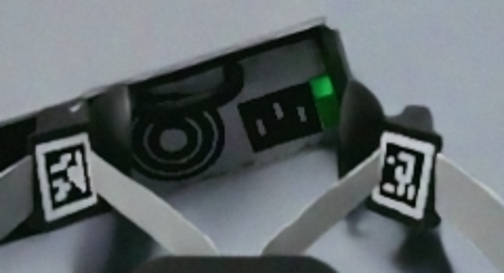

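>>> execute_actions:
  actions:
    - {"r1":{"base":{"strafe_m":0.008},"joints":{"lift_m":0.722,"gripper_m":0.04,"arm_m":0.296},"pace":"slow"}}
  cameras: ["r1_wrist_camera"]

>>> execute_actions:
  actions:
    - {"r1":{"base":{"strafe_m":0.004},"joints":{"lift_m":0.721,"gripper_m":0.03,"arm_m":0.302},"pace":"slow"}}
  cameras: ["r1_wrist_camera"]

>>> zoom_image:
  camera: "r1_wrist_camera"
  region: [180, 200, 420, 330]

Scene clock: 106.73 s.
r1.base_odometry: x=-0.312 y=+0.801 heading=+2.479 (m, m, rad; r1's odometry frame)
r1.turned_by_wheels: +0.000 (rad since the last result)
r1.turned_by_imu: +0.000 (rad since the last result)
r1.base_tilt: forward=+0.0 right=-0.3 (deg)
r1.lidar_m: 0.41 0.45 1.68 1.64 1.87 1.62 1.55 1.66 2.29 2.44 0.57 0.43
r1.base_status: done
r1.joint_positions: lift_m=+0.722 arm_m=+0.294 wrist_yaw_rad=-0.004 wrist_pitch_rad=+0.356 wrist_roll_rad=+0.330 gripper_m=+0.040
r1.joint_status: all done
r1.motor_effort: lift_m=+17(21) arm_m=+10(10) wrist_yaw_rad=+10(10) wrist_pitch_rad=-19(21) wrist_roll_rad=+0(0) gripper_m=-7(6) wheel_0=-2(4) wheel_1=+0(6) wheel_2=-2(3) (%)
r1.hand_pose: x=+0.7351 y=-0.0885 z=+0.7998 quat_wxyz=(+0.971, +0.162, +0.174, -0.031) (m; r1's base frame)
r1.wrist_depth_mm: - - - - - - - / - - - - - 549 477 / - - 477 455 439 379 340 / - 591 312 278 327 287 263 / - 293 243 245 250 233 217 / 1661 263 233 224 196 196 184 / 251 225 221 - 182 167 -
r2.base_odometry: x=+0.486 y=-1.281 heading=-2.458 (m, m, rad; r2's odometry frame)
r2.turned_by_wheels: +0.000 (rad since the last result)
r2.turned_by_imu: +0.000 (rad since the last result)
r2.base_tilt: forward=+0.1 right=-0.2 (deg)
r2.lidar_m: 0.51 0.55 0.79 2.61 2.74 0.98 0.91 3.07 2.20 2.10 1.12 0.56
r2.base_status: not commanded
r2.joint_positions: lift_m=+1.040 arm_m=+0.002 wrist_yaw_rad=+0.000 wrist_pitch_rad=+0.901 wrist_roll_rad=+0.012 gripper_m=+0.120
r2.joint_status: not commanded
r2.motor_effort: lift_m=+23(23) arm_m=+0(1) wrist_yaw_rad=+0(0) wrist_pitch_rad=-4(4) wrist_roll_rad=-1(0) gripper_m=+0(1) wheel_0=+3(3) wheel_1=+1(1) wheel_2=-3(3) (%)
r2.hand_pose: x=+0.3516 y=-0.0874 z=+0.9918 quat_wxyz=(+0.900, +0.005, +0.436, -0.003) (m; r2's base frame)
r2.wrist_depth_mm: 609 609 609 609 591 554 559 / 504 504 508 508 504 627 634 / 433 430 433 439 442 707 732 / 809 820 831 854 866 866 891 / 976 1008 1025 1042 1025 1078 1098 / 1229 1182 1182 1229 215 1205 1229 / 1138 1138 1138 119 1138 1118 1138
pictures: r1_wrist_camera
camera_calibration (this result's frames):
r1_wrist_camera: T_world_to_cam=[[-0.147276, -0.945821, -0.289366, 0.247986], [-0.366819, 0.323923, -0.872077, 1.0417], [0.918561, -0.0222917, -0.394651, -0.13316], [0, 0, 0, 1]] pos_world=[0.540952, -0.105847, 0.927646]
Images, in order (width x height): r1_wrist_camera 616x392.

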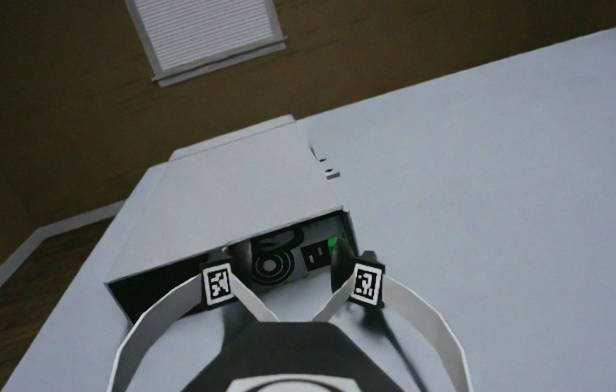

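Scene clock: 107.57 s.
r1.base_odometry: x=-0.314 y=+0.798 heading=+2.479 (m, m, rad; r1's odometry frame)
r1.turned_by_wheels: +0.000 (rad since the last result)
r1.turned_by_imu: +0.000 (rad since the last result)
r1.base_tilt: forward=-0.1 right=-0.4 (deg)
r1.lidar_m: 0.40 0.44 1.66 1.63 1.88 1.65 1.56 1.66 2.24 2.45 0.58 0.44
r1.base_status: done
r1.joint_positions: lift_m=+0.721 arm_m=+0.299 wrist_yaw_rad=-0.007 wrist_pitch_rad=+0.358 wrist_roll_rad=+0.330 gripper_m=+0.030
r1.joint_status: all done
r1.on_its_own: wrist_yaw_rad is at rest, and its effort (+19) is outside its rest range (-13 to +13); wrist_pitch_rad is at rest, and its effort (-25) is outside its rest range (-23 to +23)
r1.motor_effort: lift_m=+17(16) arm_m=+14(16) wrist_yaw_rad=+19(18) wrist_pitch_rad=-25(24) wrist_roll_rad=-2(0) gripper_m=-7(7) wheel_0=+0(7) wheel_1=+3(4) wheel_2=-4(3) (%)
r1.hand_pose: x=+0.7399 y=-0.0893 z=+0.7983 quat_wxyz=(+0.971, +0.162, +0.175, -0.033) (m; r1's base frame)
r1.wrist_depth_mm: - - - - - - - / - - - - - 544 462 / - - 466 449 439 377 332 / - 585 309 267 324 286 262 / - 285 240 240 248 231 216 / 1618 260 191 220 194 193 183 / 249 223 217 - 180 164 -
r2.base_odometry: x=+0.486 y=-1.281 heading=-2.458 (m, m, rad; r2's odometry frame)
r2.turned_by_wheels: +0.000 (rad since the last result)
r2.turned_by_imu: +0.000 (rad since the last result)
r2.base_tilt: forward=+0.1 right=-0.2 (deg)
r2.lidar_m: 0.52 0.55 0.79 2.59 2.71 0.96 0.90 3.05 2.21 2.12 1.10 0.56
r2.base_status: not commanded
r2.joint_positions: lift_m=+1.040 arm_m=+0.002 wrist_yaw_rad=+0.000 wrist_pitch_rad=+0.901 wrist_roll_rad=+0.012 gripper_m=+0.120
r2.joint_status: not commanded
r2.motor_effort: lift_m=+22(23) arm_m=+0(1) wrist_yaw_rad=+0(0) wrist_pitch_rad=-4(4) wrist_roll_rad=-2(1) gripper_m=+0(0) wheel_0=+3(3) wheel_1=+1(1) wheel_2=-3(3) (%)
r2.hand_pose: x=+0.3516 y=-0.0874 z=+0.9918 quat_wxyz=(+0.900, +0.005, +0.436, -0.003) (m; r2's base frame)
r2.wrist_depth_mm: 609 609 603 609 585 554 559 / 508 508 508 504 504 627 634 / 433 433 436 442 442 715 741 / 809 820 842 842 866 878 878 / 991 1008 1025 1042 1008 1078 1078 / 1229 1182 1205 1229 216 1229 1229 / 1160 1138 1138 119 1138 1118 1118
pictures: r1_wrist_camera
camera_calibration (this result's frames):
r1_wrist_camera: T_world_to_cam=[[-0.150657, -0.945327, -0.28924, 0.24998], [-0.367617, 0.32517, -0.871276, 1.04249], [0.917693, -0.0249339, -0.396507, -0.136362], [0, 0, 0, 1]] pos_world=[0.546038, -0.106076, 0.926536]
Images, in order (width x height): r1_wrist_camera 616x392.

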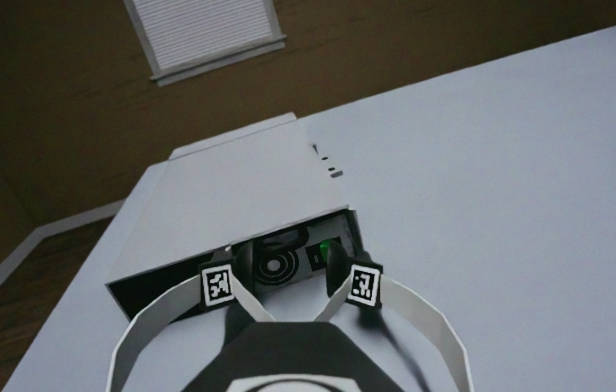

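Region (180, 200, 420, 330) of r1_wrist_camera's 616x392 image, scaled by 2.100; it fills the top 273 rows of this view, and the rest is white.

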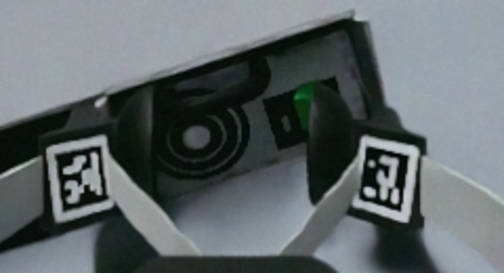

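>>> execute_actions:
  actions:
    - {"r1":{"base":{"strafe_m":-0.003},"joints":{"lift_m":0.723,"wrist_roll_rad":0.22,"arm_m":0.305},"pace":"slow"}}
  cameras: ["r1_wrist_camera"]

>>> zoom_image:
  camera: "r1_wrist_camera"
  region: [180, 200, 420, 330]

Scene clock: 108.37 s.
r1.base_odometry: x=-0.312 y=+0.800 heading=+2.479 (m, m, rad; r1's odometry frame)
r1.turned_by_wheels: +0.000 (rad since the last result)
r1.turned_by_imu: +0.000 (rad since the last result)
r1.base_tilt: forward=+0.0 right=-0.3 (deg)
r1.lidar_m: 0.39 0.46 1.69 1.65 1.88 1.64 1.57 1.62 2.28 2.46 0.57 0.43
r1.base_status: done
r1.joint_positions: lift_m=+0.723 arm_m=+0.302 wrist_yaw_rad=-0.007 wrist_pitch_rad=+0.360 wrist_roll_rad=+0.220 gripper_m=+0.030
r1.joint_status: all done
r1.on_its_own: wrist_yaw_rad is at rest, and its effort (+19) is outside its rest range (-13 to +13); wrist_pitch_rad is at rest, and its effort (-27) is outside its rest range (-23 to +23)
r1.motor_effort: lift_m=+22(21) arm_m=+15(16) wrist_yaw_rad=+19(20) wrist_pitch_rad=-27(30) wrist_roll_rad=-2(1) gripper_m=-7(6) wheel_0=+3(4) wheel_1=+2(3) wheel_2=-6(7) (%)
r1.hand_pose: x=+0.7426 y=-0.0893 z=+0.7994 quat_wxyz=(+0.978, +0.109, +0.177, -0.023) (m; r1's base frame)
r1.wrist_depth_mm: - - - - - - - / - - - - - - 603 / - - 445 442 484 427 402 / - 462 297 272 343 319 300 / - 265 235 236 260 251 241 / 278 245 190 224 194 207 198 / 225 209 212 - 187 173 173
r2.base_odometry: x=+0.486 y=-1.281 heading=-2.458 (m, m, rad; r2's odometry frame)
r2.turned_by_wheels: +0.000 (rad since the last result)
r2.turned_by_imu: +0.000 (rad since the last result)
r2.base_tilt: forward=+0.2 right=-0.2 (deg)
r2.lidar_m: 0.53 0.58 0.79 2.59 2.70 0.97 0.91 3.06 2.21 2.09 1.09 0.56
r2.base_status: not commanded
r2.joint_positions: lift_m=+1.040 arm_m=+0.002 wrist_yaw_rad=+0.000 wrist_pitch_rad=+0.901 wrist_roll_rad=+0.012 gripper_m=+0.120
r2.joint_status: not commanded
r2.motor_effort: lift_m=+22(23) arm_m=+0(0) wrist_yaw_rad=+0(0) wrist_pitch_rad=-4(4) wrist_roll_rad=+0(0) gripper_m=+0(0) wheel_0=+3(3) wheel_1=+1(1) wheel_2=-3(3) (%)
r2.hand_pose: x=+0.3516 y=-0.0874 z=+0.9918 quat_wxyz=(+0.900, +0.005, +0.436, -0.003) (m; r2's base frame)
r2.wrist_depth_mm: 609 609 609 609 591 554 564 / 508 504 504 508 504 627 634 / 436 433 430 439 445 707 741 / 820 831 831 854 866 878 891 / 991 1008 1025 1042 1025 1078 1098 / 1205 1160 1182 1229 216 1229 1255 / 1160 1138 1138 119 1138 1138 1118
pictures: r1_wrist_camera
camera_calibration (this result's frames):
r1_wrist_camera: T_world_to_cam=[[-0.114342, -0.974999, -0.190531, 0.142143], [-0.37987, 0.220124, -0.898468, 1.06593], [0.917946, -0.0303558, -0.395542, -0.139784], [0, 0, 0, 1]] pos_world=[0.549483, -0.100292, 0.929498]
Images, in order (width x height): r1_wrist_camera 616x392.

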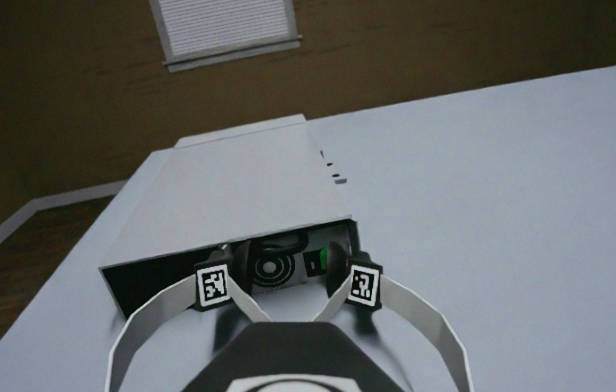

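Region (180, 200, 420, 330) of r1_wrist_camera's 616x392 image, scaled by 2.100; it fills the top 273 rows of this view, and the rest is white.

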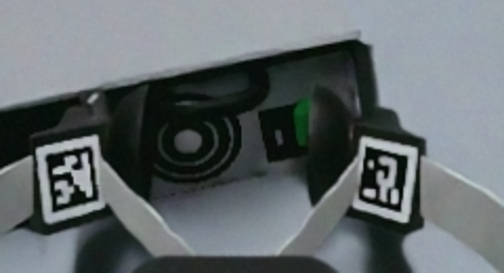

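>>> execute_actions:
  actions:
    - {"r1":{"joints":{"arm_m":0.313,"gripper_m":0.0,"lift_m":0.721},"pace":"slow"}}
  cameras: ["r1_wrist_camera"]

>>> execute_actions:
  actions:
    - {"r1":{"joints":{"arm_m":0.321,"gripper_m":-0.038,"lift_m":0.718},"pace":"slow"}}
  cameras: ["r1_wrist_camera"]

>>> zoom_image:
  camera: "r1_wrist_camera"
  region: [180, 200, 420, 330]

Scene clock: 110.03 s.
r1.base_odometry: x=-0.312 y=+0.800 heading=+2.479 (m, m, rad; r1's odometry frame)
r1.turned_by_wheels: +0.000 (rad since the last result)
r1.turned_by_imu: +0.001 (rad since the last result)
r1.base_tilt: forward=+0.0 right=-0.4 (deg)
r1.lidar_m: 0.38 0.45 1.68 1.62 1.86 1.62 1.54 1.63 2.26 2.46 0.61 0.43
r1.base_status: not commanded
r1.joint_positions: lift_m=+0.721 arm_m=+0.311 wrist_yaw_rad=-0.006 wrist_pitch_rad=+0.362 wrist_roll_rad=+0.220 gripper_m=+0.001
r1.joint_status: all done
r1.on_its_own: wrist_yaw_rad is at rest, and its effort (+15) is outside its rest range (-13 to +13); wrist_pitch_rad is at rest, and its effort (-36) is outside its rest range (-23 to +23)
r1.motor_effort: lift_m=+17(22) arm_m=+14(22) wrist_yaw_rad=+15(33) wrist_pitch_rad=-36(38) wrist_roll_rad=-4(1) gripper_m=-21(23) wheel_0=+4(4) wheel_1=+3(3) wheel_2=-6(10) (%)
r1.hand_pose: x=+0.7508 y=-0.0889 z=+0.7973 quat_wxyz=(+0.978, +0.109, +0.179, -0.023) (m; r1's base frame)
r1.wrist_depth_mm: - - - - - - - / - - - - - - 585 / - - 433 427 469 421 392 / - 424 290 266 338 312 293 / - 251 224 229 255 246 236 / 271 169 198 224 187 198 195 / 220 205 207 - 186 171 171
r2.base_odometry: x=+0.486 y=-1.281 heading=-2.458 (m, m, rad; r2's odometry frame)
r2.turned_by_wheels: +0.000 (rad since the last result)
r2.turned_by_imu: +0.000 (rad since the last result)
r2.base_tilt: forward=+0.1 right=-0.2 (deg)
r2.lidar_m: 0.52 0.55 0.79 2.61 2.69 0.98 0.90 3.06 2.18 2.11 1.12 0.57
r2.base_status: not commanded
r2.joint_positions: lift_m=+1.040 arm_m=+0.002 wrist_yaw_rad=+0.000 wrist_pitch_rad=+0.901 wrist_roll_rad=+0.012 gripper_m=+0.120
r2.joint_status: not commanded
r2.motor_effort: lift_m=+23(23) arm_m=+0(0) wrist_yaw_rad=+0(0) wrist_pitch_rad=-4(3) wrist_roll_rad=-2(0) gripper_m=+0(1) wheel_0=+3(3) wheel_1=+1(1) wheel_2=-3(3) (%)
r2.hand_pose: x=+0.3516 y=-0.0874 z=+0.9918 quat_wxyz=(+0.900, +0.005, +0.436, -0.003) (m; r2's base frame)
r2.wrist_depth_mm: 609 615 615 609 585 554 559 / 504 508 508 508 500 627 634 / 433 433 433 436 445 707 741 / 820 831 831 854 854 866 891 / 991 1025 1025 1042 1025 1078 1098 / 1205 1160 1182 1205 215 1229 1255 / 1138 1118 1138 119 1160 1118 1138
pictures: r1_wrist_camera
camera_calibration (this result's frames):
r1_wrist_camera: T_world_to_cam=[[-0.113173, -0.975235, -0.190022, 0.141769], [-0.382151, 0.219264, -0.89771, 1.06808], [0.917144, -0.0289792, -0.397502, -0.145836], [0, 0, 0, 1]] pos_world=[0.557966, -0.10016, 0.927798]
Images, in order (width x height): r1_wrist_camera 616x392.

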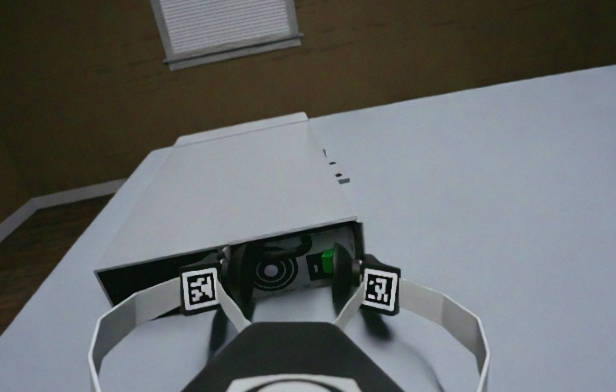

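Scene clock: 111.47 s.
r1.base_odometry: x=-0.312 y=+0.800 heading=+2.479 (m, m, rad; r1's odometry frame)
r1.turned_by_wheels: +0.000 (rad since the last result)
r1.turned_by_imu: +0.000 (rad since the last result)
r1.base_tilt: forward=-0.1 right=-0.3 (deg)
r1.lidar_m: 0.41 0.45 1.71 1.62 1.89 1.62 1.55 1.62 2.29 2.46 0.55 0.45
r1.base_status: not commanded
r1.joint_positions: lift_m=+0.718 arm_m=+0.319 wrist_yaw_rad=-0.004 wrist_pitch_rad=+0.362 wrist_roll_rad=+0.220 gripper_m=-0.037
r1.joint_status: all done
r1.on_its_own: wrist_pitch_rad is at rest, and its effort (-35) is outside its rest range (-23 to +23)
r1.motor_effort: lift_m=+18(17) arm_m=+12(17) wrist_yaw_rad=+12(30) wrist_pitch_rad=-35(40) wrist_roll_rad=+1(1) gripper_m=-28(29) wheel_0=+4(4) wheel_1=+3(3) wheel_2=-5(9) (%)
r1.hand_pose: x=+0.7591 y=-0.0886 z=+0.7942 quat_wxyz=(+0.978, +0.108, +0.179, -0.022) (m; r1's base frame)
r1.wrist_depth_mm: - - - - - - - / - - - - - - 580 / - - 421 410 466 413 382 / - 399 277 253 332 304 287 / - 238 214 220 250 241 230 / 264 168 200 220 180 189 190 / 213 207 203 - 181 170 -
r2.base_odometry: x=+0.486 y=-1.281 heading=-2.458 (m, m, rad; r2's odometry frame)
r2.turned_by_wheels: +0.000 (rad since the last result)
r2.turned_by_imu: +0.000 (rad since the last result)
r2.base_tilt: forward=+0.1 right=-0.2 (deg)
r2.lidar_m: 0.52 0.56 0.79 2.59 2.72 1.00 0.90 3.04 2.20 2.12 1.13 0.56
r2.base_status: not commanded
r2.joint_positions: lift_m=+1.040 arm_m=+0.002 wrist_yaw_rad=+0.000 wrist_pitch_rad=+0.901 wrist_roll_rad=+0.012 gripper_m=+0.120
r2.joint_status: not commanded
r2.motor_effort: lift_m=+23(23) arm_m=-1(0) wrist_yaw_rad=+0(1) wrist_pitch_rad=-4(4) wrist_roll_rad=-1(0) gripper_m=-1(2) wheel_0=+3(3) wheel_1=+1(1) wheel_2=-3(3) (%)
r2.hand_pose: x=+0.3516 y=-0.0874 z=+0.9918 quat_wxyz=(+0.900, +0.005, +0.436, -0.003) (m; r2's base frame)
r2.wrist_depth_mm: 609 603 609 609 591 549 559 / 504 508 508 508 500 627 634 / 430 433 430 439 442 715 741 / 809 831 831 842 866 866 878 / 991 991 1025 1025 1025 1078 1098 / 1229 1182 1182 1205 215 1229 1229 / 1138 1118 1118 119 1118 1118 1138
pictures: r1_wrist_camera
camera_calibration (this result's frames):
r1_wrist_camera: T_world_to_cam=[[-0.111874, -0.975471, -0.189581, 0.141077], [-0.382492, 0.218351, -0.897788, 1.06867], [0.917161, -0.0279263, -0.397537, -0.154581], [0, 0, 0, 1]] pos_world=[0.566315, -0.100045, 0.92473]
Images, in order (width x height): r1_wrist_camera 616x392.

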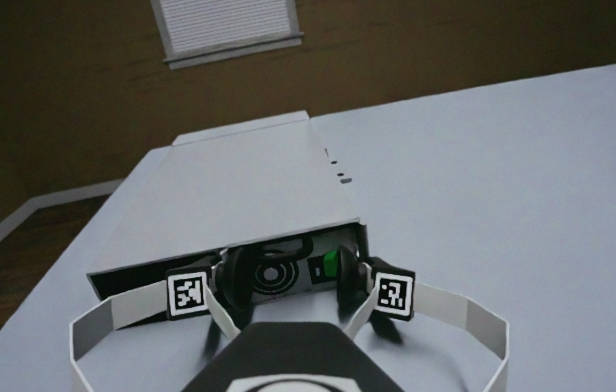

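Region (180, 200, 420, 330) of r1_wrist_camera's 616x392 image, scaled by 2.100; it fills the top 273 rows of this view, and the rest is white.

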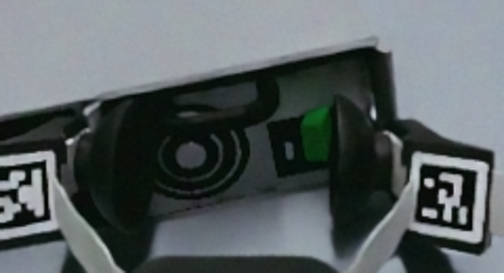

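>>> execute_actions:
  actions:
    - {"r1":{"base":{"strafe_m":-0.003},"joints":{"arm_m":0.312,"lift_m":0.714},"pace":"slow"}}
  cameras: ["r1_wrist_camera"]

>>> execute_actions:
  actions:
    - {"r1":{"base":{"strafe_m":-0.003},"joints":{"arm_m":0.308},"pace":"slow"}}
  cameras: ["r1_wrist_camera"]

>>> zoom_image:
  camera: "r1_wrist_camera"
  region: [180, 200, 420, 330]

Scene clock: 112.53 s.
r1.base_odometry: x=-0.310 y=+0.802 heading=+2.479 (m, m, rad; r1's odometry frame)
r1.turned_by_wheels: +0.000 (rad since the last result)
r1.turned_by_imu: +0.000 (rad since the last result)
r1.base_tilt: forward=-0.1 right=-0.3 (deg)
r1.lidar_m: 0.40 0.43 1.67 1.68 1.86 1.63 1.54 1.62 2.25 2.44 0.60 0.42
r1.base_status: done
r1.joint_positions: lift_m=+0.714 arm_m=+0.313 wrist_yaw_rad=-0.004 wrist_pitch_rad=+0.358 wrist_roll_rad=+0.218 gripper_m=-0.037
r1.joint_status: all done
r1.on_its_own: wrist_pitch_rad is at rest, and its effort (-25) is outside its rest range (-23 to +23)
r1.motor_effort: lift_m=+18(18) arm_m=-6(12) wrist_yaw_rad=+9(11) wrist_pitch_rad=-25(34) wrist_roll_rad=+3(5) gripper_m=-28(32) wheel_0=+1(8) wheel_1=+0(2) wheel_2=-3(5) (%)
r1.hand_pose: x=+0.7537 y=-0.0884 z=+0.7912 quat_wxyz=(+0.978, +0.108, +0.177, -0.021) (m; r1's base frame)
r1.wrist_depth_mm: - - - - - - - / - - - - - - 580 / - - 418 413 462 413 382 / - 389 274 253 327 303 283 / 1863 239 220 224 247 238 229 / 262 171 192 216 180 187 189 / 210 204 200 - 179 167 -
r2.base_odometry: x=+0.486 y=-1.281 heading=-2.458 (m, m, rad; r2's odometry frame)
r2.turned_by_wheels: +0.000 (rad since the last result)
r2.turned_by_imu: +0.000 (rad since the last result)
r2.base_tilt: forward=+0.1 right=-0.2 (deg)
r2.lidar_m: 0.53 0.56 0.78 2.61 2.73 0.98 0.91 3.02 2.20 2.13 1.11 0.56
r2.base_status: not commanded
r2.joint_positions: lift_m=+1.040 arm_m=+0.002 wrist_yaw_rad=+0.000 wrist_pitch_rad=+0.901 wrist_roll_rad=+0.012 gripper_m=+0.120
r2.joint_status: not commanded
r2.motor_effort: lift_m=+23(23) arm_m=+0(0) wrist_yaw_rad=+0(0) wrist_pitch_rad=-4(3) wrist_roll_rad=-1(1) gripper_m=+1(0) wheel_0=+3(3) wheel_1=+1(1) wheel_2=-3(3) (%)
r2.hand_pose: x=+0.3516 y=-0.0874 z=+0.9918 quat_wxyz=(+0.900, +0.005, +0.436, -0.003) (m; r2's base frame)
r2.wrist_depth_mm: 603 603 609 609 585 554 559 / 508 504 500 504 508 627 634 / 433 433 433 439 445 707 741 / 820 820 831 854 866 866 891 / 991 1008 1025 1060 1025 1078 1098 / 1229 1160 1182 1229 216 1229 1229 / 1138 1118 1160 119 1138 1138 1138
pictures: r1_wrist_camera
camera_calibration (this result's frames):
r1_wrist_camera: T_world_to_cam=[[-0.109942, -0.975835, -0.188834, 0.138045], [-0.379606, 0.216808, -0.899385, 1.06279], [0.918592, -0.0271979, -0.39427, -0.154452], [0, 0, 0, 1]] pos_world=[0.560497, -0.099912, 0.921027]
Images, in order (width x height): r1_wrist_camera 616x392.

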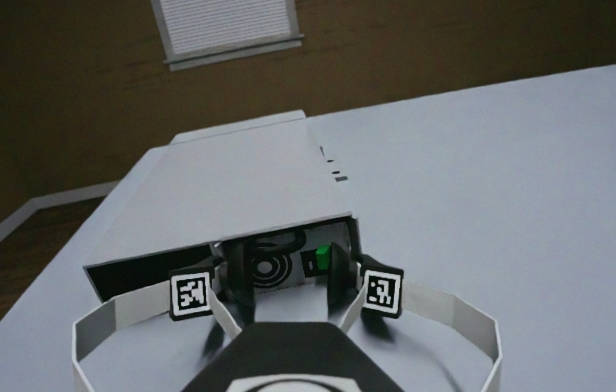

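Scene clock: 113.23 s.
r1.base_odometry: x=-0.308 y=+0.805 heading=+2.479 (m, m, rad; r1's odometry frame)
r1.turned_by_wheels: +0.000 (rad since the last result)
r1.turned_by_imu: +0.000 (rad since the last result)
r1.base_tilt: forward=+0.0 right=-0.4 (deg)
r1.lidar_m: 0.38 0.42 1.71 1.67 1.88 1.62 1.56 1.64 2.29 2.45 0.64 0.42
r1.base_status: done
r1.joint_positions: lift_m=+0.714 arm_m=+0.310 wrist_yaw_rad=+0.001 wrist_pitch_rad=+0.357 wrist_roll_rad=+0.218 gripper_m=-0.037
r1.joint_status: all done
r1.motor_effort: lift_m=+18(18) arm_m=-9(9) wrist_yaw_rad=-7(9) wrist_pitch_rad=-19(25) wrist_roll_rad=+4(3) gripper_m=-30(31) wheel_0=+2(3) wheel_1=+0(2) wheel_2=+0(3) (%)
r1.hand_pose: x=+0.7509 y=-0.0871 z=+0.7917 quat_wxyz=(+0.978, +0.107, +0.176, -0.019) (m; r1's base frame)
r1.wrist_depth_mm: - - - - - - - / - - - - - - 580 / - - 421 418 462 413 382 / - 392 277 255 329 304 285 / 1921 244 222 227 249 239 229 / 263 162 196 218 181 189 189 / 211 204 202 - 180 166 -
r2.base_odometry: x=+0.486 y=-1.281 heading=-2.458 (m, m, rad; r2's odometry frame)
r2.turned_by_wheels: +0.000 (rad since the last result)
r2.turned_by_imu: +0.000 (rad since the last result)
r2.base_tilt: forward=+0.2 right=-0.2 (deg)
r2.lidar_m: 0.54 0.57 0.78 2.59 2.70 0.98 0.93 3.06 2.19 2.11 1.12 0.57
r2.base_status: not commanded
r2.joint_positions: lift_m=+1.040 arm_m=+0.002 wrist_yaw_rad=+0.000 wrist_pitch_rad=+0.901 wrist_roll_rad=+0.012 gripper_m=+0.120
r2.joint_status: not commanded
r2.motor_effort: lift_m=+22(23) arm_m=+0(0) wrist_yaw_rad=+0(0) wrist_pitch_rad=-3(3) wrist_roll_rad=-3(1) gripper_m=+0(0) wheel_0=+3(3) wheel_1=+1(1) wheel_2=-3(3) (%)
r2.hand_pose: x=+0.3516 y=-0.0874 z=+0.9918 quat_wxyz=(+0.900, +0.005, +0.436, -0.003) (m; r2's base frame)
r2.wrist_depth_mm: 609 609 609 615 591 554 559 / 504 508 508 508 504 621 640 / 433 433 430 436 442 707 741 / 820 831 842 842 866 878 891 / 991 1008 1025 1025 1025 1078 1078 / 1229 1182 1182 1229 215 1229 1255 / 1160 1118 1138 119 1118 1118 1138
pictures: r1_wrist_camera
camera_calibration (this result's frames):
r1_wrist_camera: T_world_to_cam=[[-0.104782, -0.976367, -0.189017, 0.135354], [-0.379105, 0.214927, -0.900048, 1.06184], [0.919402, -0.0226514, -0.392666, -0.153127], [0, 0, 0, 1]] pos_world=[0.557516, -0.0995316, 0.921161]
Images, in order (width x height): r1_wrist_camera 616x392.

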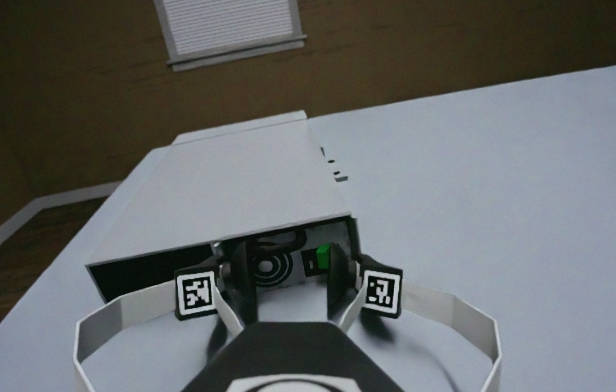

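Region (180, 200, 420, 330) of r1_wrist_camera's 616x392 image, scaled by 2.100; it fills the top 273 rows of this view, and the rest is white.

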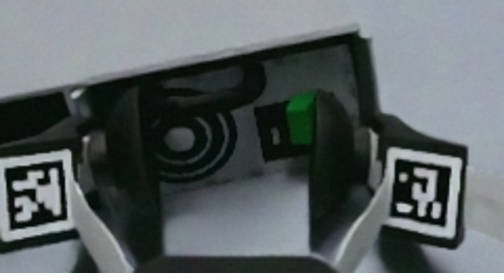

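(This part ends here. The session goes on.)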